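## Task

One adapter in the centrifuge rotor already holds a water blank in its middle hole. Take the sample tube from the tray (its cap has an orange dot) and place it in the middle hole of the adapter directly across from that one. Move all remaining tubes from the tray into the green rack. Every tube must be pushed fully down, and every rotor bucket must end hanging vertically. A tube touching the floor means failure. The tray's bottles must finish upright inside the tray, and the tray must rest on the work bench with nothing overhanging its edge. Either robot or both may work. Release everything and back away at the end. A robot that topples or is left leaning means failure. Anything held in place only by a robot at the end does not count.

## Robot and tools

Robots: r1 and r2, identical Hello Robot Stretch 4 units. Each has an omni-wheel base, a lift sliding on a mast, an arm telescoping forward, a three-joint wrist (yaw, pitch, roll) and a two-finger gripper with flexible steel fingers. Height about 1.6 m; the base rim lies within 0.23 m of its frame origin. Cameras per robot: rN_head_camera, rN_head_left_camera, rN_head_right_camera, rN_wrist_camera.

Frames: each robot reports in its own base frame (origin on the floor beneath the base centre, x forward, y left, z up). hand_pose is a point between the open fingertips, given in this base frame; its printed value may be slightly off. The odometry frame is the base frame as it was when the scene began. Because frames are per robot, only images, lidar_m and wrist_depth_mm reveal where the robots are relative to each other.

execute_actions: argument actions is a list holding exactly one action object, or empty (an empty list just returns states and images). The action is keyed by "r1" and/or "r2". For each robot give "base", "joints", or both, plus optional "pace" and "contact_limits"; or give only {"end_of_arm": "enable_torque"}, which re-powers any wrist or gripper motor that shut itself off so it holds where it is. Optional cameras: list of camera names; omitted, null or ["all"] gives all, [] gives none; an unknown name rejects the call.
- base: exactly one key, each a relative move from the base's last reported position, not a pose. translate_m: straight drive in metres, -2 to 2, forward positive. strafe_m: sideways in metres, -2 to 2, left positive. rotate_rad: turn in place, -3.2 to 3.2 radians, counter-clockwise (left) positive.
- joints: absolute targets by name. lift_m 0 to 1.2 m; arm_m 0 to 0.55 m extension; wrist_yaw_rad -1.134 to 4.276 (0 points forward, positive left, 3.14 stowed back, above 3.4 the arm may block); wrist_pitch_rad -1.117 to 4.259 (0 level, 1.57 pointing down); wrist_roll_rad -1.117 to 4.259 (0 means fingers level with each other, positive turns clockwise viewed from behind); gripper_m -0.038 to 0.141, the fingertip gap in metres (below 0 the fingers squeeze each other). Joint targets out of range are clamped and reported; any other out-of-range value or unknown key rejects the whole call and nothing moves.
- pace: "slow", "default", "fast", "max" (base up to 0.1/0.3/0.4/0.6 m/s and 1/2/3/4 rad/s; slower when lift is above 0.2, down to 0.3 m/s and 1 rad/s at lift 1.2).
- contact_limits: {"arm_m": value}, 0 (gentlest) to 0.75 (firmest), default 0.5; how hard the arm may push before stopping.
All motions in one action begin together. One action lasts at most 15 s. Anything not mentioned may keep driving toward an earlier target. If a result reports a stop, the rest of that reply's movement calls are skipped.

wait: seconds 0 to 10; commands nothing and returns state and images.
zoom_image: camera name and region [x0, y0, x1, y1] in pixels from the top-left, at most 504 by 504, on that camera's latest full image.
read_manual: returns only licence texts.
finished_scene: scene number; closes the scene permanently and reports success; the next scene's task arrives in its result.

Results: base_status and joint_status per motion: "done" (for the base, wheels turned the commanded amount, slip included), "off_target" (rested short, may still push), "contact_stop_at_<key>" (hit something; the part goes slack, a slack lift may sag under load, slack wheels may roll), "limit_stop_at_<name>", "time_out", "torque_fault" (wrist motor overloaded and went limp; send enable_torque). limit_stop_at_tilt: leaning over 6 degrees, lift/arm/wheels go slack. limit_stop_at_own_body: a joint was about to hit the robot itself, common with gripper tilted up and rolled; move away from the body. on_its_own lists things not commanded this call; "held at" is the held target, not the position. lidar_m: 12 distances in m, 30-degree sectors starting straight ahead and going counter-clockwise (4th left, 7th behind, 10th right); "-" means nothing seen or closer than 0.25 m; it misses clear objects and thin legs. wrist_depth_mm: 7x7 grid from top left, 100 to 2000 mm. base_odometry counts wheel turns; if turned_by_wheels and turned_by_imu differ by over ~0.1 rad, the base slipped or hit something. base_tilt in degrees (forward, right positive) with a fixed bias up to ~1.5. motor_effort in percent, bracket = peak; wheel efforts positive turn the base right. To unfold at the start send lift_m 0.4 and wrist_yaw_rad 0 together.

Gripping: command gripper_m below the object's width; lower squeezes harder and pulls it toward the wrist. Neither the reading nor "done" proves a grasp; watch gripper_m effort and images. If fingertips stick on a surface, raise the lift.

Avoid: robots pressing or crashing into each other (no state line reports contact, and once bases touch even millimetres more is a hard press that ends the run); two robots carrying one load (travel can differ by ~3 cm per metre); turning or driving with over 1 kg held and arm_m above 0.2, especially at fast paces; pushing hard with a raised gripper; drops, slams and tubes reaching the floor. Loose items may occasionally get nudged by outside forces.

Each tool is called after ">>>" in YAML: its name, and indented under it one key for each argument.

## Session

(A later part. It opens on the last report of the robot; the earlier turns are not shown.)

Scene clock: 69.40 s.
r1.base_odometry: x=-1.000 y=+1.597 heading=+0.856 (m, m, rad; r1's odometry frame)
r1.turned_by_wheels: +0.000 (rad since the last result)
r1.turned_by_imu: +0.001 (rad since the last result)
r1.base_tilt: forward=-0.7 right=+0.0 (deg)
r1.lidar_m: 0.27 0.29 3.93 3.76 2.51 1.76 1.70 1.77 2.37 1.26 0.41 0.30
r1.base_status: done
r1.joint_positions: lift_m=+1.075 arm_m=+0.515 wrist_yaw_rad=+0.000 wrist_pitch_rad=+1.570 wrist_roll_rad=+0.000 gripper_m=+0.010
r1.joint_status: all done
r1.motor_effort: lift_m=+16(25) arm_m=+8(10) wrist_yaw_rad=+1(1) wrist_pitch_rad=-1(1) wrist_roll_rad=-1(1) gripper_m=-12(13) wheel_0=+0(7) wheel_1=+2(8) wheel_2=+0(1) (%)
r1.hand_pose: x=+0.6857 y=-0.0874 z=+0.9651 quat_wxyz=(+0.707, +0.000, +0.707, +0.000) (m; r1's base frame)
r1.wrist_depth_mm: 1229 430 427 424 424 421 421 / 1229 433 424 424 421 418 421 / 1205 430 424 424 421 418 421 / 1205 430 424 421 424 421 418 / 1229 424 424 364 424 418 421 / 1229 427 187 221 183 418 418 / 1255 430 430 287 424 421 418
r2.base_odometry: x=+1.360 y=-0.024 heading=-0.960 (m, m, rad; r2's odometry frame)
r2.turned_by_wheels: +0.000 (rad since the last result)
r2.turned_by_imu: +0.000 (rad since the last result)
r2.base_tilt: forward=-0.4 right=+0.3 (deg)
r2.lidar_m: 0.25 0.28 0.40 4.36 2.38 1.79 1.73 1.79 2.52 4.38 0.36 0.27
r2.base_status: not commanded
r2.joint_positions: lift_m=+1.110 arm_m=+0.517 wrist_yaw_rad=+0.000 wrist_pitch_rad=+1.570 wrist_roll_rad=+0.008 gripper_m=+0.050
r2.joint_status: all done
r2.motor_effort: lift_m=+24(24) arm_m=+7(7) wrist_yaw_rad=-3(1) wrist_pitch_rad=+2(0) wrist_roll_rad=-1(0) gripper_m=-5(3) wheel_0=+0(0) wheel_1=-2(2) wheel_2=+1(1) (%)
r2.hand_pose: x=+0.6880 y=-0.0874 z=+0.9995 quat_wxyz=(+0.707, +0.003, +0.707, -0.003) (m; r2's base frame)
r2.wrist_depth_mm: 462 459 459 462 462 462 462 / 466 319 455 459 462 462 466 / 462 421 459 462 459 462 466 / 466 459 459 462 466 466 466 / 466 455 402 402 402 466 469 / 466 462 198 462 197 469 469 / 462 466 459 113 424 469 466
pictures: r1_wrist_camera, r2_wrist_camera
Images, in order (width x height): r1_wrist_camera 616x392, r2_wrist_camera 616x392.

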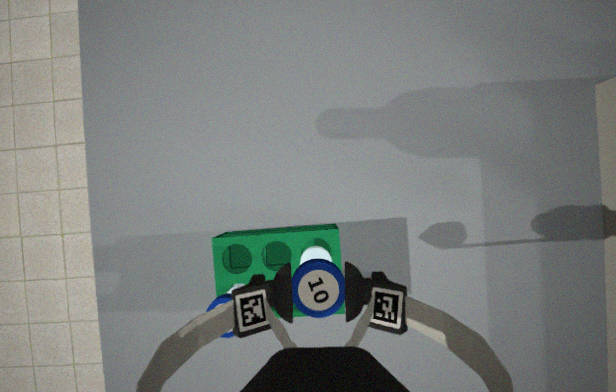

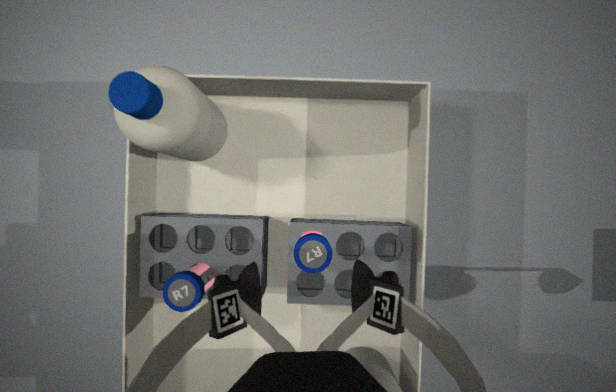

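>>> execute_actions:
  actions:
    - {"r1":{"joints":{"lift_m":0.997},"pace":"slow"},"r2":{"base":{"strafe_m":-0.0065},"joints":{"arm_m":0.521,"lift_m":0.997},"pace":"slow"}}
  cameras: ["r1_wrist_camera","r2_wrist_camera"]

>>> execute_actions:
  actions:
    - {"r1":{"joints":{"gripper_m":0.05}},"r2":{"joints":{"gripper_m":0.01}}}
  cameras: ["r1_wrist_camera","r2_wrist_camera"]

>>> execute_actions:
  actions:
    - {"r1":{"joints":{"lift_m":1.11},"pace":"fast"},"r2":{"joints":{"lift_m":1.15},"pace":"fast"}}
  cameras: []

>>> execute_actions:
  actions:
    - {"r1":{"joints":{"arm_m":0.2},"pace":"fast"},"r2":{"joints":{"arm_m":0.448},"pace":"fast"}}
  cameras: ["r2_wrist_camera"]

>>> execute_actions:
  actions:
    - {"r1":{"base":{"strafe_m":-0.574},"joints":{"arm_m":0.15},"pace":"fast"},"r2":{"base":{"strafe_m":-0.54},"pace":"fast"}}
  cameras: ["r2_wrist_camera"]

Scene clock: 74.27 s.
r1.base_odometry: x=-1.000 y=+1.597 heading=+0.856 (m, m, rad; r1's odometry frame)
r1.turned_by_wheels: +0.000 (rad since the last result)
r1.turned_by_imu: +0.001 (rad since the last result)
r1.base_tilt: forward=-0.7 right=+0.1 (deg)
r1.lidar_m: 0.26 0.28 3.94 3.76 2.52 1.76 1.69 1.78 2.38 1.28 0.43 0.28
r1.base_status: not commanded
r1.joint_positions: lift_m=+0.997 arm_m=+0.515 wrist_yaw_rad=+0.000 wrist_pitch_rad=+1.570 wrist_roll_rad=+0.000 gripper_m=+0.010
r1.joint_status: all done
r1.motor_effort: lift_m=+16(16) arm_m=+8(8) wrist_yaw_rad=+1(1) wrist_pitch_rad=-2(1) wrist_roll_rad=-1(1) gripper_m=-15(15) wheel_0=+0(0) wheel_1=+2(2) wheel_2=+0(0) (%)
r1.hand_pose: x=+0.6857 y=-0.0874 z=+0.8872 quat_wxyz=(+0.707, +0.000, +0.707, +0.000) (m; r1's base frame)
r1.wrist_depth_mm: 351 349 347 345 345 342 340 / 351 347 347 345 343 342 343 / 351 351 347 343 345 343 342 / 351 349 347 349 343 338 340 / 351 349 342 286 343 345 342 / 741 349 187 221 183 343 343 / 750 351 285 216 343 343 342
r2.base_odometry: x=+1.355 y=-0.028 heading=-0.960 (m, m, rad; r2's odometry frame)
r2.turned_by_wheels: +0.000 (rad since the last result)
r2.turned_by_imu: +0.000 (rad since the last result)
r2.base_tilt: forward=-0.4 right=+0.3 (deg)
r2.lidar_m: 0.25 0.28 0.42 4.35 2.38 1.76 1.71 1.80 2.53 4.36 0.36 0.28
r2.base_status: done
r2.joint_positions: lift_m=+0.997 arm_m=+0.520 wrist_yaw_rad=+0.000 wrist_pitch_rad=+1.570 wrist_roll_rad=+0.008 gripper_m=+0.050
r2.joint_status: all done
r2.motor_effort: lift_m=+16(23) arm_m=+7(7) wrist_yaw_rad=-2(1) wrist_pitch_rad=+1(1) wrist_roll_rad=-1(2) gripper_m=-2(4) wheel_0=+0(4) wheel_1=+0(3) wheel_2=+0(0) (%)
r2.hand_pose: x=+0.6910 y=-0.0874 z=+0.8871 quat_wxyz=(+0.707, +0.003, +0.707, -0.003) (m; r2's base frame)
r2.wrist_depth_mm: 198 303 349 349 349 351 349 / 204 221 347 347 347 349 349 / 314 289 345 345 347 349 351 / 317 347 347 347 351 351 351 / 287 317 319 290 319 351 351 / 287 287 198 290 196 353 351 / 312 225 347 113 325 353 353
pictures: r1_wrist_camera, r2_wrist_camera
Images, in order (width x height): r1_wrist_camera 616x392, r2_wrist_camera 616x392.

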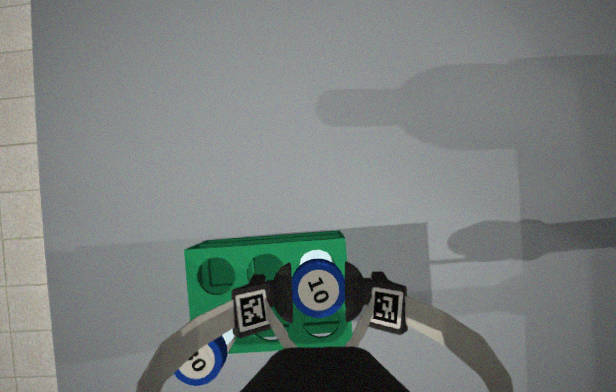

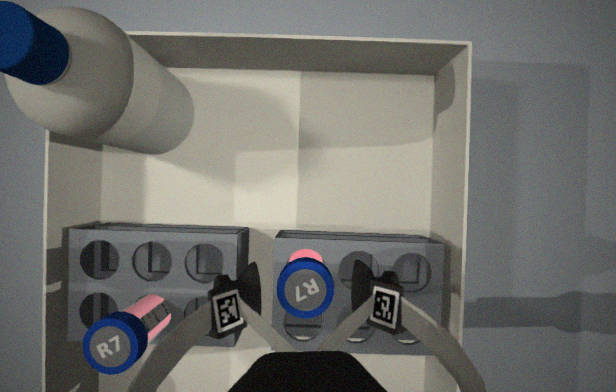

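Scene clock: 75.47 s.
r1.base_odometry: x=-1.000 y=+1.597 heading=+0.856 (m, m, rad; r1's odometry frame)
r1.turned_by_wheels: +0.000 (rad since the last result)
r1.turned_by_imu: +0.000 (rad since the last result)
r1.base_tilt: forward=-0.7 right=+0.2 (deg)
r1.lidar_m: 0.25 0.28 3.94 3.77 2.50 1.77 1.69 1.76 2.38 1.27 0.43 0.29
r1.base_status: not commanded
r1.joint_positions: lift_m=+0.997 arm_m=+0.515 wrist_yaw_rad=+0.000 wrist_pitch_rad=+1.570 wrist_roll_rad=+0.000 gripper_m=+0.050
r1.joint_status: all done
r1.motor_effort: lift_m=+16(16) arm_m=+8(8) wrist_yaw_rad=+1(1) wrist_pitch_rad=-1(2) wrist_roll_rad=-1(1) gripper_m=-2(12) wheel_0=+0(0) wheel_1=+1(1) wheel_2=+0(0) (%)
r1.hand_pose: x=+0.6857 y=-0.0874 z=+0.8872 quat_wxyz=(+0.707, +0.000, +0.707, +0.000) (m; r1's base frame)
r1.wrist_depth_mm: 351 347 345 345 343 342 343 / 349 349 349 345 345 342 342 / 349 351 345 345 343 343 342 / 351 349 349 349 347 342 338 / 349 349 343 286 345 347 340 / 750 347 197 225 191 343 342 / 741 349 286 141 345 345 342
r2.base_odometry: x=+1.355 y=-0.028 heading=-0.960 (m, m, rad; r2's odometry frame)
r2.turned_by_wheels: +0.000 (rad since the last result)
r2.turned_by_imu: +0.000 (rad since the last result)
r2.base_tilt: forward=-0.5 right=+0.4 (deg)
r2.lidar_m: 0.25 0.29 0.40 4.35 2.38 1.78 1.72 1.78 2.54 4.37 0.36 0.28
r2.base_status: not commanded
r2.joint_positions: lift_m=+0.997 arm_m=+0.520 wrist_yaw_rad=+0.000 wrist_pitch_rad=+1.570 wrist_roll_rad=+0.008 gripper_m=+0.010
r2.joint_status: all done
r2.motor_effort: lift_m=+16(16) arm_m=+7(7) wrist_yaw_rad=-3(1) wrist_pitch_rad=+1(2) wrist_roll_rad=-1(1) gripper_m=-16(12) wheel_0=+0(0) wheel_1=-1(1) wheel_2=+0(0) (%)
r2.hand_pose: x=+0.6910 y=-0.0874 z=+0.8871 quat_wxyz=(+0.707, +0.003, +0.707, -0.003) (m; r2's base frame)
r2.wrist_depth_mm: 198 304 349 349 347 351 351 / 202 220 345 345 347 351 349 / 314 287 345 349 347 349 349 / 317 345 347 349 351 349 349 / 287 320 317 287 319 353 351 / 287 287 190 222 189 353 351 / 310 226 349 113 325 353 353
pictures: r1_wrist_camera, r2_wrist_camera
Images, in order (width x height): r1_wrist_camera 616x392, r2_wrist_camera 616x392.

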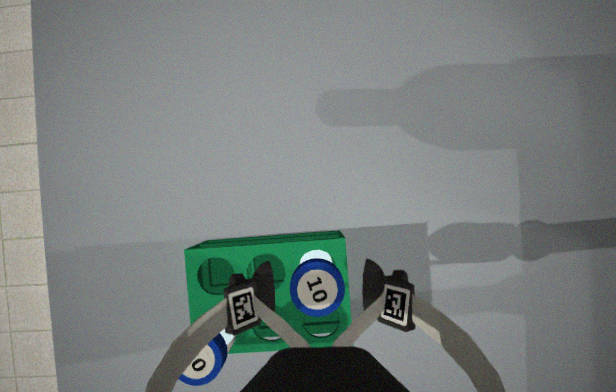

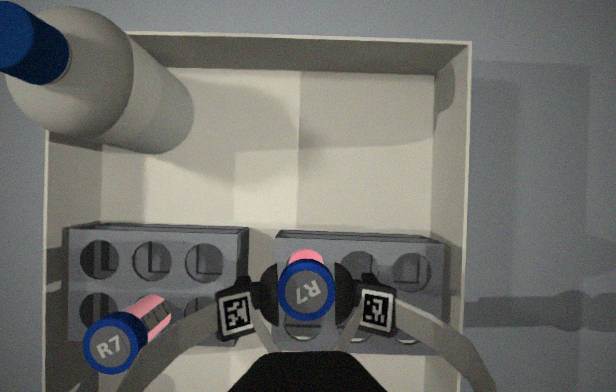

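Scene clock: 76.87 s.
r1.base_odometry: x=-1.000 y=+1.597 heading=+0.856 (m, m, rad; r1's odometry frame)
r1.turned_by_wheels: +0.000 (rad since the last result)
r1.turned_by_imu: +0.000 (rad since the last result)
r1.base_tilt: forward=-0.7 right=+0.1 (deg)
r1.lidar_m: 0.26 0.28 3.95 3.76 2.48 1.76 1.69 1.75 2.37 1.26 0.41 0.30
r1.base_status: not commanded
r1.joint_positions: lift_m=+1.110 arm_m=+0.515 wrist_yaw_rad=+0.000 wrist_pitch_rad=+1.570 wrist_roll_rad=+0.000 gripper_m=+0.050
r1.joint_status: all done
r1.motor_effort: lift_m=+26(28) arm_m=+8(8) wrist_yaw_rad=+0(1) wrist_pitch_rad=-1(1) wrist_roll_rad=-1(1) gripper_m=-3(2) wheel_0=+0(0) wheel_1=+2(2) wheel_2=+0(0) (%)
r1.hand_pose: x=+0.6857 y=-0.0874 z=+0.9993 quat_wxyz=(+0.707, +0.000, +0.707, +0.000) (m; r1's base frame)
r1.wrist_depth_mm: 1255 462 462 459 452 452 452 / 1255 469 462 459 459 452 455 / 1229 462 462 455 459 459 459 / 1255 462 462 462 455 455 452 / 1229 469 466 399 455 455 452 / 1255 466 196 459 190 455 452 / 1255 462 462 141 459 455 455
r2.base_odometry: x=+1.355 y=-0.028 heading=-0.960 (m, m, rad; r2's odometry frame)
r2.turned_by_wheels: +0.000 (rad since the last result)
r2.turned_by_imu: +0.000 (rad since the last result)
r2.base_tilt: forward=-0.4 right=+0.4 (deg)
r2.lidar_m: 0.25 0.26 0.39 4.35 2.40 1.82 1.71 1.77 2.48 4.35 0.36 0.28
r2.base_status: not commanded
r2.joint_positions: lift_m=+1.150 arm_m=+0.520 wrist_yaw_rad=+0.000 wrist_pitch_rad=+1.570 wrist_roll_rad=+0.008 gripper_m=+0.010
r2.joint_status: all done
r2.motor_effort: lift_m=+25(27) arm_m=+7(7) wrist_yaw_rad=-2(3) wrist_pitch_rad=+1(1) wrist_roll_rad=-1(2) gripper_m=-12(15) wheel_0=-1(0) wheel_1=+0(1) wheel_2=+0(0) (%)
r2.hand_pose: x=+0.6910 y=-0.0874 z=+1.0394 quat_wxyz=(+0.707, +0.003, +0.707, -0.003) (m; r2's base frame)
r2.wrist_depth_mm: 500 500 504 504 508 504 504 / 504 500 500 504 500 508 500 / 508 500 473 504 496 508 504 / 504 504 500 508 500 504 508 / 508 508 442 442 469 508 512 / 508 504 190 221 190 504 508 / 504 504 508 113 504 508 504
pictures: none
No camera images: the call's "cameras" was empty. Leave "cameras" out to get every camera's image.

Scene clock: 78.60 s.
r1.base_odometry: x=-1.000 y=+1.597 heading=+0.856 (m, m, rad; r1's odometry frame)
r1.turned_by_wheels: +0.000 (rad since the last result)
r1.turned_by_imu: +0.001 (rad since the last result)
r1.base_tilt: forward=-0.7 right=+0.1 (deg)
r1.lidar_m: 0.26 0.29 3.94 3.75 2.48 1.76 1.69 1.75 2.37 1.26 0.42 0.28
r1.base_status: not commanded
r1.joint_positions: lift_m=+1.110 arm_m=+0.201 wrist_yaw_rad=+0.000 wrist_pitch_rad=+1.570 wrist_roll_rad=+0.000 gripper_m=+0.050
r1.joint_status: all done
r1.motor_effort: lift_m=+26(26) arm_m=-8(12) wrist_yaw_rad=+0(0) wrist_pitch_rad=-2(2) wrist_roll_rad=-1(1) gripper_m=-3(1) wheel_0=+0(0) wheel_1=+2(2) wheel_2=+0(0) (%)
r1.hand_pose: x=+0.3724 y=-0.0874 z=+0.9993 quat_wxyz=(+0.707, +0.000, +0.707, +0.000) (m; r1's base frame)
r1.wrist_depth_mm: 1255 466 462 452 455 452 455 / 1255 466 462 459 459 452 455 / 1281 466 462 459 459 455 452 / 1281 469 466 462 455 459 455 / 1229 469 462 462 459 459 455 / 1255 1281 197 466 190 1229 1229 / 1229 1255 1042 141 1205 1255 1229
r2.base_odometry: x=+1.355 y=-0.028 heading=-0.960 (m, m, rad; r2's odometry frame)
r2.turned_by_wheels: +0.000 (rad since the last result)
r2.turned_by_imu: +0.000 (rad since the last result)
r2.base_tilt: forward=-0.4 right=+0.4 (deg)
r2.lidar_m: 0.25 0.28 0.41 4.35 2.37 1.78 1.71 1.79 2.51 4.32 0.37 0.26
r2.base_status: not commanded
r2.joint_positions: lift_m=+1.150 arm_m=+0.449 wrist_yaw_rad=+0.000 wrist_pitch_rad=+1.570 wrist_roll_rad=+0.008 gripper_m=+0.010
r2.joint_status: all done
r2.motor_effort: lift_m=+25(25) arm_m=-7(7) wrist_yaw_rad=-2(3) wrist_pitch_rad=+1(1) wrist_roll_rad=+0(1) gripper_m=-14(14) wheel_0=+0(0) wheel_1=+0(0) wheel_2=+0(0) (%)
r2.hand_pose: x=+0.6202 y=-0.0874 z=+1.0394 quat_wxyz=(+0.707, +0.003, +0.707, -0.003) (m; r2's base frame)
r2.wrist_depth_mm: 500 500 455 492 504 500 504 / 500 504 480 504 500 504 504 / 504 500 496 496 500 504 500 / 508 504 439 496 496 504 504 / 512 508 504 504 500 512 504 / 504 504 191 221 189 504 512 / 504 459 459 113 436 508 512
pictures: r2_wrist_camera
Images, in order (width x height): r2_wrist_camera 616x392.

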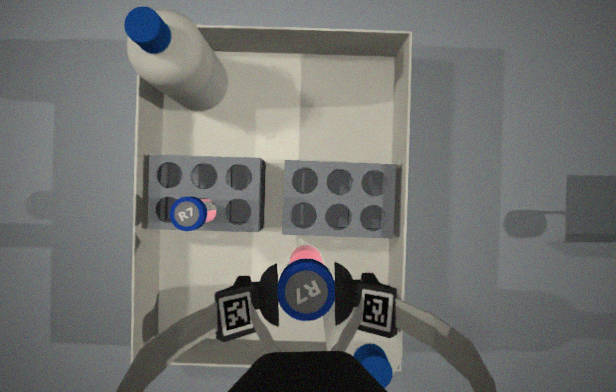

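Scene clock: 81.67 s.
r1.base_odometry: x=-0.566 y=+1.221 heading=+0.856 (m, m, rad; r1's odometry frame)
r1.turned_by_wheels: +0.000 (rad since the last result)
r1.turned_by_imu: +0.002 (rad since the last result)
r1.base_tilt: forward=-0.8 right=+0.1 (deg)
r1.lidar_m: 0.29 0.30 0.41 4.33 2.45 1.75 1.67 1.76 2.37 1.32 0.45 0.31
r1.base_status: done
r1.joint_positions: lift_m=+1.110 arm_m=+0.151 wrist_yaw_rad=+0.000 wrist_pitch_rad=+1.570 wrist_roll_rad=+0.000 gripper_m=+0.050
r1.joint_status: all done
r1.motor_effort: lift_m=+25(26) arm_m=-8(9) wrist_yaw_rad=+1(0) wrist_pitch_rad=-1(2) wrist_roll_rad=-1(1) gripper_m=-1(3) wheel_0=-1(10) wheel_1=+2(6) wheel_2=+0(1) (%)
r1.hand_pose: x=+0.3225 y=-0.0874 z=+0.9994 quat_wxyz=(+0.707, +0.000, +0.707, +0.000) (m; r1's base frame)
r1.wrist_depth_mm: 469 459 462 320 459 455 449 / 466 452 459 424 455 459 455 / 466 466 462 462 459 459 452 / 469 466 462 462 459 459 459 / 469 466 462 462 459 1229 1205 / 1229 1255 197 1025 190 1205 1255 / 1281 1281 1042 141 1255 1255 1255
r2.base_odometry: x=+0.913 y=-0.338 heading=-0.960 (m, m, rad; r2's odometry frame)
r2.turned_by_wheels: +0.000 (rad since the last result)
r2.turned_by_imu: +0.002 (rad since the last result)
r2.base_tilt: forward=-0.5 right=+0.3 (deg)
r2.lidar_m: 0.25 0.27 0.39 1.26 2.40 1.80 1.74 1.81 2.56 3.84 0.35 0.25
r2.base_status: done
r2.joint_positions: lift_m=+1.150 arm_m=+0.449 wrist_yaw_rad=+0.000 wrist_pitch_rad=+1.570 wrist_roll_rad=+0.008 gripper_m=+0.010
r2.joint_status: not commanded
r2.motor_effort: lift_m=+24(25) arm_m=-7(7) wrist_yaw_rad=-1(0) wrist_pitch_rad=+1(1) wrist_roll_rad=-1(1) gripper_m=-14(14) wheel_0=-1(7) wheel_1=+2(7) wheel_2=+1(2) (%)
r2.hand_pose: x=+0.6202 y=-0.0874 z=+1.0394 quat_wxyz=(+0.707, +0.003, +0.707, -0.003) (m; r2's base frame)
r2.wrist_depth_mm: 500 500 500 500 504 1281 1281 / 500 500 504 500 500 1308 1281 / 504 504 508 504 504 1255 1281 / 504 508 500 500 504 1281 1281 / 500 508 508 445 504 1281 1281 / 508 504 190 221 190 1281 1281 / 508 508 508 114 508 1281 1281
pictures: r2_wrist_camera
Images, in order (width x height): r2_wrist_camera 616x392.

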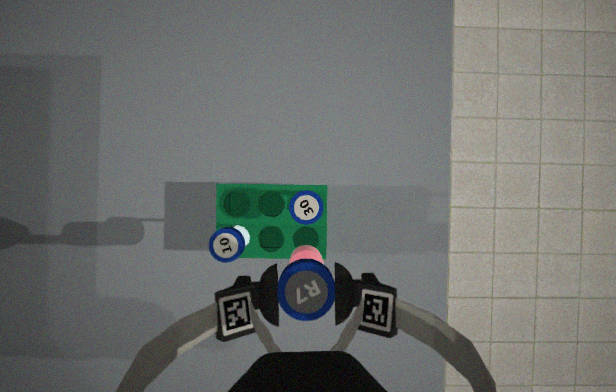

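>>> execute_actions:
  actions:
    - {"r1":{"joints":{"arm_m":0.523},"pace":"fast"},"r2":{"joints":{"lift_m":1.03},"pace":"slow"}}
  cameras: ["r1_wrist_camera","r2_wrist_camera"]

Scene clock: 92.53 s.
r1.base_odometry: x=-0.566 y=+1.221 heading=+0.856 (m, m, rad; r1's odometry frame)
r1.turned_by_wheels: +0.000 (rad since the last result)
r1.turned_by_imu: +0.001 (rad since the last result)
r1.base_tilt: forward=-0.8 right=+0.1 (deg)
r1.lidar_m: 0.29 0.30 0.40 4.34 2.46 1.77 1.68 1.75 2.36 1.33 0.46 0.31
r1.base_status: not commanded
r1.joint_positions: lift_m=+1.110 arm_m=+0.522 wrist_yaw_rad=+0.000 wrist_pitch_rad=+1.570 wrist_roll_rad=+0.000 gripper_m=+0.050
r1.joint_status: all done
r1.motor_effort: lift_m=+25(26) arm_m=+8(8) wrist_yaw_rad=+0(1) wrist_pitch_rad=-1(2) wrist_roll_rad=+0(1) gripper_m=-2(2) wheel_0=-1(0) wheel_1=+2(2) wheel_2=+0(0) (%)
r1.hand_pose: x=+0.6928 y=-0.0874 z=+0.9994 quat_wxyz=(+0.707, +0.000, +0.707, +0.000) (m; r1's base frame)
r1.wrist_depth_mm: 462 466 459 459 459 452 449 / 469 466 459 455 462 455 452 / 462 320 462 459 459 455 459 / 469 455 455 455 455 455 455 / 469 415 430 397 455 455 449 / 466 430 196 455 191 452 452 / 466 452 462 141 459 455 452
r2.base_odometry: x=+0.913 y=-0.338 heading=-0.960 (m, m, rad; r2's odometry frame)
r2.turned_by_wheels: +0.000 (rad since the last result)
r2.turned_by_imu: +0.000 (rad since the last result)
r2.base_tilt: forward=-0.4 right=+0.3 (deg)
r2.lidar_m: 0.25 0.25 0.40 1.23 2.41 1.81 1.73 1.79 2.55 3.85 0.36 0.25
r2.base_status: not commanded
r2.joint_positions: lift_m=+1.030 arm_m=+0.449 wrist_yaw_rad=+0.000 wrist_pitch_rad=+1.570 wrist_roll_rad=+0.008 gripper_m=+0.010
r2.joint_status: all done
r2.motor_effort: lift_m=+17(24) arm_m=-7(7) wrist_yaw_rad=-1(2) wrist_pitch_rad=+0(1) wrist_roll_rad=-3(1) gripper_m=-13(13) wheel_0=-1(1) wheel_1=+3(2) wheel_2=+1(1) (%)
r2.hand_pose: x=+0.6202 y=-0.0874 z=+0.9201 quat_wxyz=(+0.707, +0.003, +0.707, -0.003) (m; r2's base frame)
r2.wrist_depth_mm: 382 379 382 382 382 384 1160 / 382 382 382 382 382 387 1160 / 382 384 379 384 384 384 1160 / 384 382 377 324 384 387 1138 / 384 384 324 324 382 387 1182 / 384 384 191 221 190 384 1182 / 387 384 384 113 387 387 1160
pictures: r1_wrist_camera, r2_wrist_camera
Images, in order (width x height): r1_wrist_camera 616x392, r2_wrist_camera 616x392.

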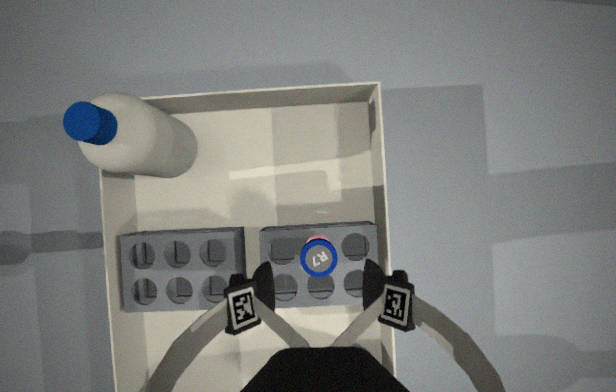

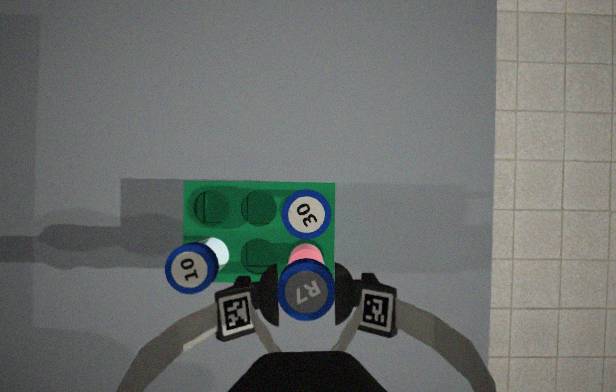

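>>> execute_actions:
  actions:
    - {"r1":{"joints":{"lift_m":1.0}},"r2":{"joints":{"lift_m":0.995},"pace":"slow"}}
  cameras: []

>>> execute_actions:
  actions:
    - {"r1":{"joints":{"gripper_m":0.01}},"r2":{"joints":{"gripper_m":0.05}}}
  cameras: ["r1_wrist_camera","r2_wrist_camera"]

>>> execute_actions:
  actions:
    - {"r1":{"joints":{"lift_m":1.1},"pace":"fast"},"r2":{"joints":{"lift_m":1.08},"pace":"fast"}}
  cameras: []

>>> execute_actions:
  actions:
    - {"r1":{"base":{"strafe_m":0.574},"joints":{"arm_m":0.471,"lift_m":1.13},"pace":"fast"},"r2":{"base":{"translate_m":-0.4},"joints":{"arm_m":0.0},"pace":"fast"}}
  cameras: ["r1_wrist_camera"]

Scene clock: 95.03 s.
r1.base_odometry: x=-0.566 y=+1.221 heading=+0.856 (m, m, rad; r1's odometry frame)
r1.turned_by_wheels: +0.000 (rad since the last result)
r1.turned_by_imu: +0.001 (rad since the last result)
r1.base_tilt: forward=-0.7 right=+0.1 (deg)
r1.lidar_m: 0.28 0.29 0.41 4.33 2.46 1.77 1.68 1.73 2.35 1.34 0.45 0.32
r1.base_status: not commanded
r1.joint_positions: lift_m=+1.000 arm_m=+0.522 wrist_yaw_rad=+0.000 wrist_pitch_rad=+1.570 wrist_roll_rad=+0.000 gripper_m=+0.050
r1.joint_status: all done
r1.motor_effort: lift_m=+16(24) arm_m=+8(8) wrist_yaw_rad=+0(0) wrist_pitch_rad=+0(1) wrist_roll_rad=+0(0) gripper_m=-1(2) wheel_0=+0(0) wheel_1=+2(2) wheel_2=+0(0) (%)
r1.hand_pose: x=+0.6928 y=-0.0874 z=+0.8902 quat_wxyz=(+0.707, +0.000, +0.707, +0.000) (m; r1's base frame)
r1.wrist_depth_mm: 351 349 351 351 347 342 345 / 211 300 347 343 345 343 345 / 218 300 347 345 345 345 345 / 322 351 347 349 345 343 345 / 294 320 327 286 315 345 345 / 290 290 196 226 191 343 345 / 307 290 347 141 314 345 345
r2.base_odometry: x=+0.913 y=-0.338 heading=-0.960 (m, m, rad; r2's odometry frame)
r2.turned_by_wheels: +0.000 (rad since the last result)
r2.turned_by_imu: +0.000 (rad since the last result)
r2.base_tilt: forward=-0.5 right=+0.4 (deg)
r2.lidar_m: 0.25 0.27 0.39 1.20 2.39 1.80 1.72 1.81 2.53 3.85 0.35 0.25
r2.base_status: not commanded
r2.joint_positions: lift_m=+0.995 arm_m=+0.449 wrist_yaw_rad=+0.000 wrist_pitch_rad=+1.570 wrist_roll_rad=+0.008 gripper_m=+0.010
r2.joint_status: all done
r2.motor_effort: lift_m=+16(17) arm_m=-7(7) wrist_yaw_rad=-2(1) wrist_pitch_rad=+1(0) wrist_roll_rad=-1(1) gripper_m=-16(16) wheel_0=+0(1) wheel_1=+2(2) wheel_2=+1(1) (%)
r2.hand_pose: x=+0.6203 y=-0.0874 z=+0.8851 quat_wxyz=(+0.707, +0.003, +0.707, -0.003) (m; r2's base frame)
r2.wrist_depth_mm: 347 347 347 347 347 347 1138 / 343 347 349 347 347 349 1118 / 347 349 347 347 347 349 1118 / 347 347 342 287 351 347 1160 / 347 349 289 289 347 351 1138 / 347 349 191 221 190 349 1118 / 349 349 349 113 351 349 1138
pictures: none
No camera images: the call's "cameras" was empty. Leave "cameras" out to get every camera's image.

Scene clock: 96.23 s.
r1.base_odometry: x=-0.566 y=+1.221 heading=+0.856 (m, m, rad; r1's odometry frame)
r1.turned_by_wheels: +0.000 (rad since the last result)
r1.turned_by_imu: +0.000 (rad since the last result)
r1.base_tilt: forward=-0.7 right=+0.0 (deg)
r1.lidar_m: 0.29 0.29 0.41 4.33 2.46 1.76 1.66 1.74 2.37 1.33 0.46 0.31
r1.base_status: not commanded
r1.joint_positions: lift_m=+1.000 arm_m=+0.522 wrist_yaw_rad=+0.000 wrist_pitch_rad=+1.570 wrist_roll_rad=+0.000 gripper_m=+0.010
r1.joint_status: all done
r1.motor_effort: lift_m=+16(16) arm_m=+8(8) wrist_yaw_rad=+0(0) wrist_pitch_rad=-1(1) wrist_roll_rad=+0(0) gripper_m=-14(16) wheel_0=+0(1) wheel_1=+2(2) wheel_2=+0(0) (%)
r1.hand_pose: x=+0.6928 y=-0.0874 z=+0.8902 quat_wxyz=(+0.707, +0.000, +0.707, +0.000) (m; r1's base frame)
r1.wrist_depth_mm: 353 353 353 347 347 345 345 / 212 300 349 345 345 345 345 / 219 300 347 347 343 343 345 / 325 351 349 345 345 347 345 / 297 320 334 286 334 345 345 / 291 290 187 220 182 347 345 / 306 289 347 218 312 347 347
r2.base_odometry: x=+0.913 y=-0.338 heading=-0.960 (m, m, rad; r2's odometry frame)
r2.turned_by_wheels: +0.000 (rad since the last result)
r2.turned_by_imu: +0.000 (rad since the last result)
r2.base_tilt: forward=-0.5 right=+0.4 (deg)
r2.lidar_m: 0.25 0.26 0.40 1.20 2.40 1.80 1.73 1.81 2.56 3.82 0.35 0.25
r2.base_status: not commanded
r2.joint_positions: lift_m=+0.995 arm_m=+0.449 wrist_yaw_rad=+0.000 wrist_pitch_rad=+1.570 wrist_roll_rad=+0.008 gripper_m=+0.050
r2.joint_status: all done
r2.motor_effort: lift_m=+16(16) arm_m=-7(7) wrist_yaw_rad=+0(1) wrist_pitch_rad=+1(1) wrist_roll_rad=-1(2) gripper_m=-5(16) wheel_0=-1(0) wheel_1=+2(2) wheel_2=+1(1) (%)
r2.hand_pose: x=+0.6203 y=-0.0874 z=+0.8851 quat_wxyz=(+0.707, +0.003, +0.707, -0.003) (m; r2's base frame)
r2.wrist_depth_mm: 345 347 345 347 349 349 1118 / 345 345 349 345 349 347 1118 / 347 347 349 347 349 349 1118 / 347 347 343 289 347 349 1118 / 349 347 289 289 349 349 1138 / 347 349 198 347 197 349 1138 / 349 349 349 114 351 349 1118
pictures: r1_wrist_camera, r2_wrist_camera
Images, in order (width x height): r1_wrist_camera 616x392, r2_wrist_camera 616x392.

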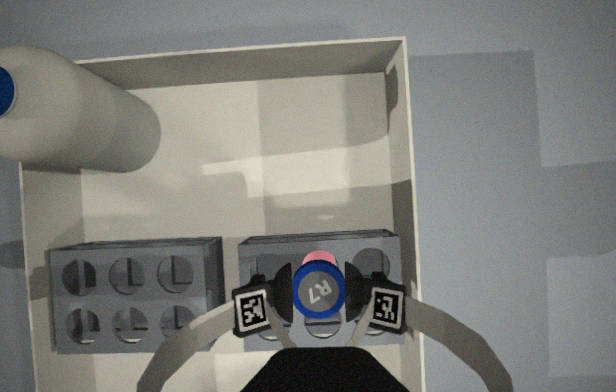

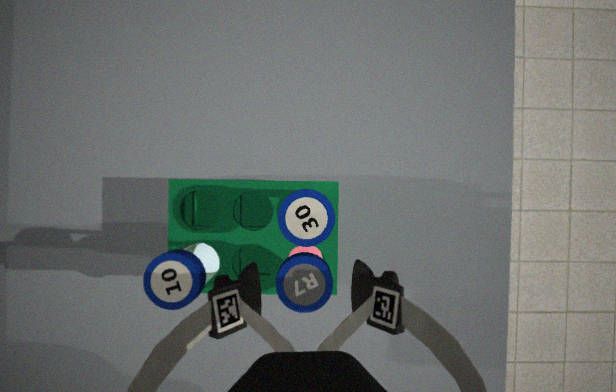

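Scene clock: 97.40 s.
r1.base_odometry: x=-0.566 y=+1.221 heading=+0.856 (m, m, rad; r1's odometry frame)
r1.turned_by_wheels: +0.000 (rad since the last result)
r1.turned_by_imu: +0.000 (rad since the last result)
r1.base_tilt: forward=-0.7 right=+0.1 (deg)
r1.lidar_m: 0.28 0.31 0.41 4.33 2.45 1.77 1.67 1.76 2.38 1.32 0.47 0.31
r1.base_status: not commanded
r1.joint_positions: lift_m=+1.100 arm_m=+0.522 wrist_yaw_rad=+0.000 wrist_pitch_rad=+1.570 wrist_roll_rad=+0.000 gripper_m=+0.010
r1.joint_status: all done
r1.motor_effort: lift_m=+26(28) arm_m=+8(8) wrist_yaw_rad=+0(0) wrist_pitch_rad=+0(0) wrist_roll_rad=+0(0) gripper_m=-13(14) wheel_0=-1(1) wheel_1=+2(2) wheel_2=+0(0) (%)
r1.hand_pose: x=+0.6928 y=-0.0874 z=+0.9893 quat_wxyz=(+0.707, +0.000, +0.707, +0.000) (m; r1's base frame)
r1.wrist_depth_mm: 452 455 452 449 445 439 445 / 455 452 452 445 449 442 442 / 459 312 449 449 442 445 445 / 459 445 445 449 449 442 442 / 452 394 424 387 445 449 442 / 455 413 187 221 183 449 445 / 459 407 449 297 449 449 439
r2.base_odometry: x=+0.913 y=-0.338 heading=-0.960 (m, m, rad; r2's odometry frame)
r2.turned_by_wheels: +0.000 (rad since the last result)
r2.turned_by_imu: +0.000 (rad since the last result)
r2.base_tilt: forward=-0.4 right=+0.3 (deg)
r2.lidar_m: 0.25 0.25 0.39 1.24 2.40 1.78 1.73 1.78 2.54 3.83 0.37 0.25
r2.base_status: not commanded
r2.joint_positions: lift_m=+1.080 arm_m=+0.449 wrist_yaw_rad=+0.000 wrist_pitch_rad=+1.570 wrist_roll_rad=+0.008 gripper_m=+0.050
r2.joint_status: all done
r2.motor_effort: lift_m=+24(26) arm_m=-7(7) wrist_yaw_rad=-1(1) wrist_pitch_rad=+1(2) wrist_roll_rad=-1(2) gripper_m=-4(5) wheel_0=-1(1) wheel_1=+2(2) wheel_2=+1(1) (%)
r2.hand_pose: x=+0.6203 y=-0.0874 z=+0.9694 quat_wxyz=(+0.707, +0.003, +0.707, -0.003) (m; r2's base frame)
r2.wrist_depth_mm: 430 430 427 430 433 1205 1205 / 430 430 433 436 433 1255 1205 / 433 433 430 430 433 1182 1205 / 433 436 427 430 433 1205 1229 / 433 436 370 375 436 1182 1205 / 436 433 198 433 196 1205 1229 / 436 433 430 113 436 1255 1205
pictures: none
No camera images: the call's "cameras" was empty. Leave "cameras" out to get every camera's image.

Scene clock: 100.47 s.
r1.base_odometry: x=-1.000 y=+1.597 heading=+0.856 (m, m, rad; r1's odometry frame)
r1.turned_by_wheels: +0.000 (rad since the last result)
r1.turned_by_imu: -0.001 (rad since the last result)
r1.base_tilt: forward=-0.6 right=+0.1 (deg)
r1.lidar_m: 0.27 0.29 3.94 3.76 2.50 1.77 1.70 1.76 2.38 1.30 0.41 0.29
r1.base_status: done
r1.joint_positions: lift_m=+1.130 arm_m=+0.472 wrist_yaw_rad=+0.000 wrist_pitch_rad=+1.570 wrist_roll_rad=+0.000 gripper_m=+0.010
r1.joint_status: all done
r1.motor_effort: lift_m=+26(28) arm_m=-8(7) wrist_yaw_rad=+1(1) wrist_pitch_rad=-2(0) wrist_roll_rad=+0(0) gripper_m=-14(12) wheel_0=+0(8) wheel_1=+0(8) wheel_2=+1(1) (%)
r1.hand_pose: x=+0.6434 y=-0.0874 z=+1.0193 quat_wxyz=(+0.707, +0.000, +0.707, +0.000) (m; r1's base frame)
r1.wrist_depth_mm: 1281 480 480 477 477 473 473 / 1255 484 484 480 477 473 469 / 1281 484 480 473 480 473 469 / 1281 484 480 477 477 477 469 / 1281 484 484 421 477 477 469 / 1255 488 187 221 184 477 473 / 1281 492 477 312 477 469 473
r2.base_odometry: x=+0.683 y=-0.010 heading=-0.960 (m, m, rad; r2's odometry frame)
r2.turned_by_wheels: +0.000 (rad since the last result)
r2.turned_by_imu: +0.000 (rad since the last result)
r2.base_tilt: forward=-0.4 right=+0.3 (deg)
r2.lidar_m: 0.62 0.64 0.95 4.62 1.86 1.39 1.34 1.39 1.98 3.81 4.02 0.64
r2.base_status: done
r2.joint_positions: lift_m=+1.080 arm_m=+0.004 wrist_yaw_rad=+0.000 wrist_pitch_rad=+1.570 wrist_roll_rad=+0.008 gripper_m=+0.050
r2.joint_status: all done
joint sent to its limit — the command would take r2.arm_m past its lower limit, so that joint was sent only as far as its limit.
r2.motor_effort: lift_m=+24(24) arm_m=-7(7) wrist_yaw_rad=-2(1) wrist_pitch_rad=+0(0) wrist_roll_rad=-1(0) gripper_m=-2(2) wheel_0=+1(3) wheel_1=+0(4) wheel_2=+0(14) (%)
r2.hand_pose: x=+0.1746 y=-0.0874 z=+0.9694 quat_wxyz=(+0.707, +0.003, +0.707, -0.003) (m; r2's base frame)
r2.wrist_depth_mm: 1182 1229 1229 1078 1182 1229 1205 / 1205 1205 1205 1205 1229 1205 1205 / 1205 1229 1182 1205 1205 1205 1205 / 1205 1205 1205 1205 1205 1229 1229 / 1182 1229 991 991 1205 1205 1205 / 1229 1229 198 991 197 1229 1229 / 1205 1229 1205 113 1205 1229 1205
pictures: r1_wrist_camera
Images, in order (width x height): r1_wrist_camera 616x392.

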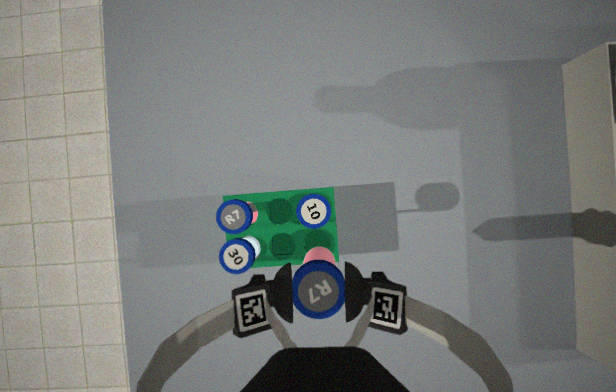

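Hole about 2.5 mm ahead.

>>> execute_actions:
  actions:
    - {"r1":{"joints":{"lift_m":0.997,"arm_m":0.476},"pace":"slow"}}
  cameras: ["r1_wrist_camera"]

>>> execute_actions:
  actions:
    - {"r1":{"joints":{"gripper_m":0.05}}}
  cameras: ["r1_wrist_camera"]

>>> execute_actions:
  actions:
    - {"r1":{"joints":{"lift_m":1.07},"pace":"fast"}}
  cameras: []

>>> execute_actions:
  actions:
    - {"r1":{"base":{"translate_m":-0.25},"joints":{"arm_m":0.05},"pace":"fast"}}
  cameras: ["r1_head_left_camera","r2_head_camera"]

Scene clock: 103.37 s.
r1.base_odometry: x=-1.000 y=+1.597 heading=+0.856 (m, m, rad; r1's odometry frame)
r1.turned_by_wheels: +0.000 (rad since the last result)
r1.turned_by_imu: +0.001 (rad since the last result)
r1.base_tilt: forward=-0.7 right=+0.1 (deg)
r1.lidar_m: 0.27 0.28 3.95 3.75 2.52 1.77 1.70 1.74 2.36 1.27 0.42 0.29
r1.base_status: not commanded
r1.joint_positions: lift_m=+0.997 arm_m=+0.475 wrist_yaw_rad=+0.000 wrist_pitch_rad=+1.570 wrist_roll_rad=+0.000 gripper_m=+0.010
r1.joint_status: all done
r1.motor_effort: lift_m=+16(25) arm_m=+8(7) wrist_yaw_rad=+1(1) wrist_pitch_rad=-2(2) wrist_roll_rad=+0(0) gripper_m=-12(12) wheel_0=+1(0) wheel_1=+0(0) wheel_2=+1(1) (%)
r1.hand_pose: x=+0.6456 y=-0.0874 z=+0.8872 quat_wxyz=(+0.707, +0.000, +0.707, +0.000) (m; r1's base frame)
r1.wrist_depth_mm: 351 349 345 343 343 340 340 / 347 347 347 345 343 340 338 / 351 347 345 347 343 340 342 / 351 351 345 342 343 343 342 / 355 351 289 267 343 343 343 / 750 351 186 221 185 345 345 / 1160 349 347 248 343 343 342
r2.base_odometry: x=+0.683 y=-0.010 heading=-0.960 (m, m, rad; r2's odometry frame)
r2.turned_by_wheels: +0.000 (rad since the last result)
r2.turned_by_imu: +0.000 (rad since the last result)
r2.base_tilt: forward=-0.4 right=+0.3 (deg)
r2.lidar_m: 0.61 0.64 0.96 4.63 1.87 1.40 1.33 1.39 1.98 3.79 4.02 0.68
r2.base_status: not commanded
r2.joint_positions: lift_m=+1.080 arm_m=+0.004 wrist_yaw_rad=+0.000 wrist_pitch_rad=+1.570 wrist_roll_rad=+0.008 gripper_m=+0.050
r2.joint_status: not commanded
r2.motor_effort: lift_m=+24(24) arm_m=-7(7) wrist_yaw_rad=-2(2) wrist_pitch_rad=+0(0) wrist_roll_rad=-2(1) gripper_m=-4(3) wheel_0=+1(1) wheel_1=+0(0) wheel_2=+0(0) (%)
r2.hand_pose: x=+0.1746 y=-0.0874 z=+0.9694 quat_wxyz=(+0.707, +0.003, +0.707, -0.003) (m; r2's base frame)
r2.wrist_depth_mm: 1182 1182 1229 1078 1229 1205 1205 / 1205 1205 1205 1182 1205 1229 1205 / 1205 1205 1205 1229 1229 1205 1255 / 1205 1205 1205 1205 1205 1229 1205 / 1229 1205 991 991 1205 1205 1229 / 1205 1182 199 1008 197 1229 1229 / 1205 1229 1229 113 1182 1182 1229
pictures: r1_wrist_camera
Images, in order (width x height): r1_wrist_camera 616x392.

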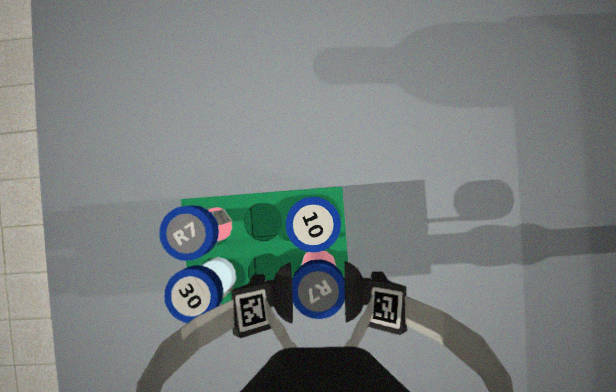

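Scene clock: 104.57 s.
r1.base_odometry: x=-1.000 y=+1.597 heading=+0.856 (m, m, rad; r1's odometry frame)
r1.turned_by_wheels: +0.000 (rad since the last result)
r1.turned_by_imu: +0.000 (rad since the last result)
r1.base_tilt: forward=-0.8 right=+0.2 (deg)
r1.lidar_m: 0.27 0.29 3.94 3.77 2.50 1.78 1.70 1.75 2.40 1.30 0.42 0.28
r1.base_status: not commanded
r1.joint_positions: lift_m=+0.997 arm_m=+0.475 wrist_yaw_rad=+0.000 wrist_pitch_rad=+1.570 wrist_roll_rad=+0.000 gripper_m=+0.050
r1.joint_status: all done
r1.motor_effort: lift_m=+16(16) arm_m=+8(8) wrist_yaw_rad=+1(1) wrist_pitch_rad=-1(1) wrist_roll_rad=+0(0) gripper_m=-1(13) wheel_0=+0(0) wheel_1=+0(0) wheel_2=+1(1) (%)
r1.hand_pose: x=+0.6456 y=-0.0874 z=+0.8872 quat_wxyz=(+0.707, +0.000, +0.707, +0.000) (m; r1's base frame)
r1.wrist_depth_mm: 349 351 343 345 345 342 343 / 351 349 349 345 345 343 343 / 349 347 345 347 342 342 342 / 351 351 345 343 343 343 342 / 351 353 287 286 347 343 343 / 750 353 196 226 190 343 343 / 1138 349 347 141 345 343 343
r2.base_odometry: x=+0.683 y=-0.010 heading=-0.960 (m, m, rad; r2's odometry frame)
r2.turned_by_wheels: +0.000 (rad since the last result)
r2.turned_by_imu: +0.000 (rad since the last result)
r2.base_tilt: forward=-0.4 right=+0.4 (deg)
r2.lidar_m: 0.62 0.65 0.99 4.62 1.86 1.39 1.33 1.38 1.97 3.83 4.02 0.65
r2.base_status: not commanded
r2.joint_positions: lift_m=+1.080 arm_m=+0.004 wrist_yaw_rad=+0.000 wrist_pitch_rad=+1.570 wrist_roll_rad=+0.008 gripper_m=+0.050
r2.joint_status: not commanded
r2.motor_effort: lift_m=+24(24) arm_m=-7(7) wrist_yaw_rad=+0(1) wrist_pitch_rad=-1(0) wrist_roll_rad=+0(1) gripper_m=-3(2) wheel_0=+1(1) wheel_1=+0(0) wheel_2=+0(0) (%)
r2.hand_pose: x=+0.1746 y=-0.0874 z=+0.9694 quat_wxyz=(+0.707, +0.003, +0.707, -0.003) (m; r2's base frame)
r2.wrist_depth_mm: 1205 1229 1205 1060 1229 1205 1229 / 1205 1229 1205 1229 1229 1205 1229 / 1229 1205 1182 1182 1229 1205 1205 / 1182 1205 1205 1229 1205 1229 1205 / 1205 1229 976 976 1229 1229 1255 / 1205 1229 198 991 197 1205 1205 / 1229 1182 1205 113 1229 1229 1229
pictures: r1_wrist_camera
Images, in order (width x height): r1_wrist_camera 616x392.

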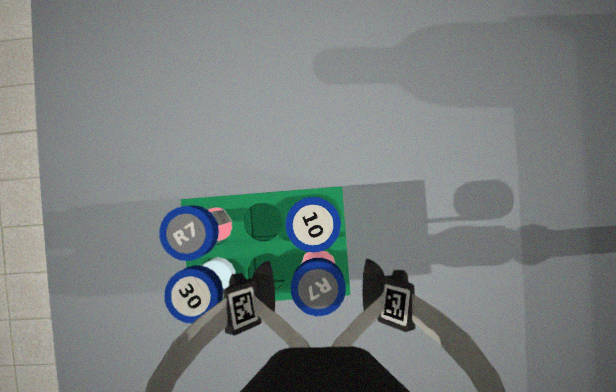

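Scene clock: 105.60 s.
r1.base_odometry: x=-1.000 y=+1.597 heading=+0.856 (m, m, rad; r1's odometry frame)
r1.turned_by_wheels: +0.000 (rad since the last result)
r1.turned_by_imu: +0.000 (rad since the last result)
r1.base_tilt: forward=-0.6 right=+0.1 (deg)
r1.lidar_m: 0.27 0.29 3.92 3.76 2.53 1.76 1.70 1.77 2.39 1.30 0.42 0.29
r1.base_status: not commanded
r1.joint_positions: lift_m=+1.070 arm_m=+0.475 wrist_yaw_rad=+0.000 wrist_pitch_rad=+1.570 wrist_roll_rad=+0.000 gripper_m=+0.050
r1.joint_status: all done
r1.motor_effort: lift_m=+26(28) arm_m=+8(8) wrist_yaw_rad=+1(1) wrist_pitch_rad=-2(2) wrist_roll_rad=+0(0) gripper_m=-3(2) wheel_0=+1(0) wheel_1=+0(0) wheel_2=+1(1) (%)
r1.hand_pose: x=+0.6457 y=-0.0874 z=+0.9594 quat_wxyz=(+0.707, +0.000, +0.707, +0.000) (m; r1's base frame)
r1.wrist_depth_mm: 1229 421 424 415 418 413 413 / 1205 421 421 415 418 415 418 / 1229 421 421 421 415 413 413 / 1205 421 418 415 421 415 415 / 1205 424 362 359 418 415 413 / 1229 424 197 418 190 415 415 / 1205 421 424 141 415 415 415
r2.base_odometry: x=+0.683 y=-0.010 heading=-0.960 (m, m, rad; r2's odometry frame)
r2.turned_by_wheels: +0.000 (rad since the last result)
r2.turned_by_imu: +0.000 (rad since the last result)
r2.base_tilt: forward=-0.4 right=+0.4 (deg)
r2.lidar_m: 0.61 0.65 0.95 4.64 1.83 1.40 1.34 1.37 1.95 3.81 4.01 0.67
r2.base_status: not commanded
r2.joint_positions: lift_m=+1.080 arm_m=+0.004 wrist_yaw_rad=+0.000 wrist_pitch_rad=+1.570 wrist_roll_rad=+0.008 gripper_m=+0.050
r2.joint_status: not commanded
r2.motor_effort: lift_m=+24(24) arm_m=-7(7) wrist_yaw_rad=-1(1) wrist_pitch_rad=+0(0) wrist_roll_rad=-1(1) gripper_m=-3(2) wheel_0=+1(1) wheel_1=+0(0) wheel_2=+0(0) (%)
r2.hand_pose: x=+0.1746 y=-0.0874 z=+0.9694 quat_wxyz=(+0.707, +0.003, +0.707, -0.003) (m; r2's base frame)
r2.wrist_depth_mm: 1205 1182 1205 1078 1205 1229 1205 / 1182 1205 1205 1205 1205 1205 1229 / 1229 1182 1205 1182 1205 1205 1229 / 1205 1205 1182 1205 1229 1205 1205 / 1182 1205 1008 991 1229 1229 1205 / 1205 1229 198 976 196 1229 1229 / 1205 1205 1229 113 1229 1205 1229
pictures: none
No camera images: the call's "cameras" was empty. Leave "cameras" out to get every camera's image.

Scene clock: 107.77 s.
r1.base_odometry: x=-1.164 y=+1.408 heading=+0.856 (m, m, rad; r1's odometry frame)
r1.turned_by_wheels: +0.000 (rad since the last result)
r1.turned_by_imu: +0.001 (rad since the last result)
r1.base_tilt: forward=-0.8 right=+0.1 (deg)
r1.lidar_m: 0.51 0.55 3.92 3.75 2.13 1.49 1.45 1.53 2.02 4.99 0.79 0.55
r1.base_status: done
r1.joint_positions: lift_m=+1.070 arm_m=+0.051 wrist_yaw_rad=+0.000 wrist_pitch_rad=+1.570 wrist_roll_rad=+0.000 gripper_m=+0.050
r1.joint_status: all done
r1.motor_effort: lift_m=+25(25) arm_m=-8(8) wrist_yaw_rad=+2(1) wrist_pitch_rad=-2(2) wrist_roll_rad=+0(0) gripper_m=-1(1) wheel_0=+1(7) wheel_1=-1(3) wheel_2=-1(6) (%)
r1.hand_pose: x=+0.2224 y=-0.0874 z=+0.9594 quat_wxyz=(+0.707, +0.000, +0.707, +0.000) (m; r1's base frame)
r1.wrist_depth_mm: 1229 1182 1205 1205 1182 1182 1160 / 1229 1182 1229 1229 1160 1160 1160 / 1182 1205 1205 1182 1182 1229 1182 / 1182 1205 1229 1205 1182 1182 1205 / 1205 1182 1182 960 1160 1205 1160 / 1205 1205 197 976 191 1205 1182 / 1205 1229 1205 141 1205 1182 1160
r2.base_odometry: x=+0.683 y=-0.010 heading=-0.960 (m, m, rad; r2's odometry frame)
r2.turned_by_wheels: +0.000 (rad since the last result)
r2.turned_by_imu: +0.000 (rad since the last result)
r2.base_tilt: forward=-0.5 right=+0.4 (deg)
r2.lidar_m: 0.60 0.68 0.98 4.63 1.87 1.40 1.32 1.38 1.93 3.83 4.04 0.65
r2.base_status: not commanded
r2.joint_positions: lift_m=+1.080 arm_m=+0.004 wrist_yaw_rad=+0.000 wrist_pitch_rad=+1.570 wrist_roll_rad=+0.008 gripper_m=+0.050
r2.joint_status: not commanded
r2.motor_effort: lift_m=+24(24) arm_m=-7(7) wrist_yaw_rad=+1(2) wrist_pitch_rad=+0(0) wrist_roll_rad=-1(2) gripper_m=-2(4) wheel_0=+1(1) wheel_1=+0(0) wheel_2=+0(0) (%)
r2.hand_pose: x=+0.1746 y=-0.0874 z=+0.9694 quat_wxyz=(+0.707, +0.003, +0.707, -0.003) (m; r2's base frame)
r2.wrist_depth_mm: 1205 1229 1182 1078 1205 1205 1160 / 1229 1205 1205 1229 1205 1160 1205 / 1229 1229 1182 1205 1205 1229 1205 / 1182 1205 1205 1205 1205 1229 1205 / 1205 1205 1008 976 1205 1229 1205 / 1205 1205 198 976 198 1255 1205 / 1229 1205 1229 114 1229 1229 1229
pictures: r1_head_left_camera, r2_head_camera
Images, in order (width x height): r1_head_left_camera 420x672, r2_head_camera 420x560.

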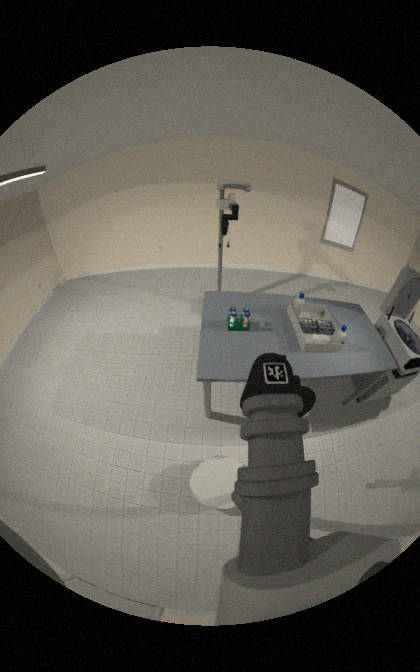

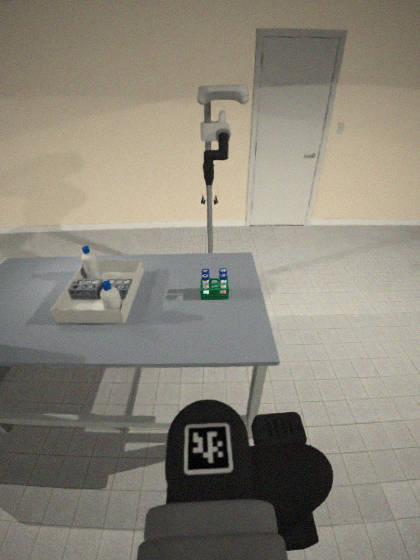

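>>> finished_scene:
  scene: 1

The scene is finished: the task was done.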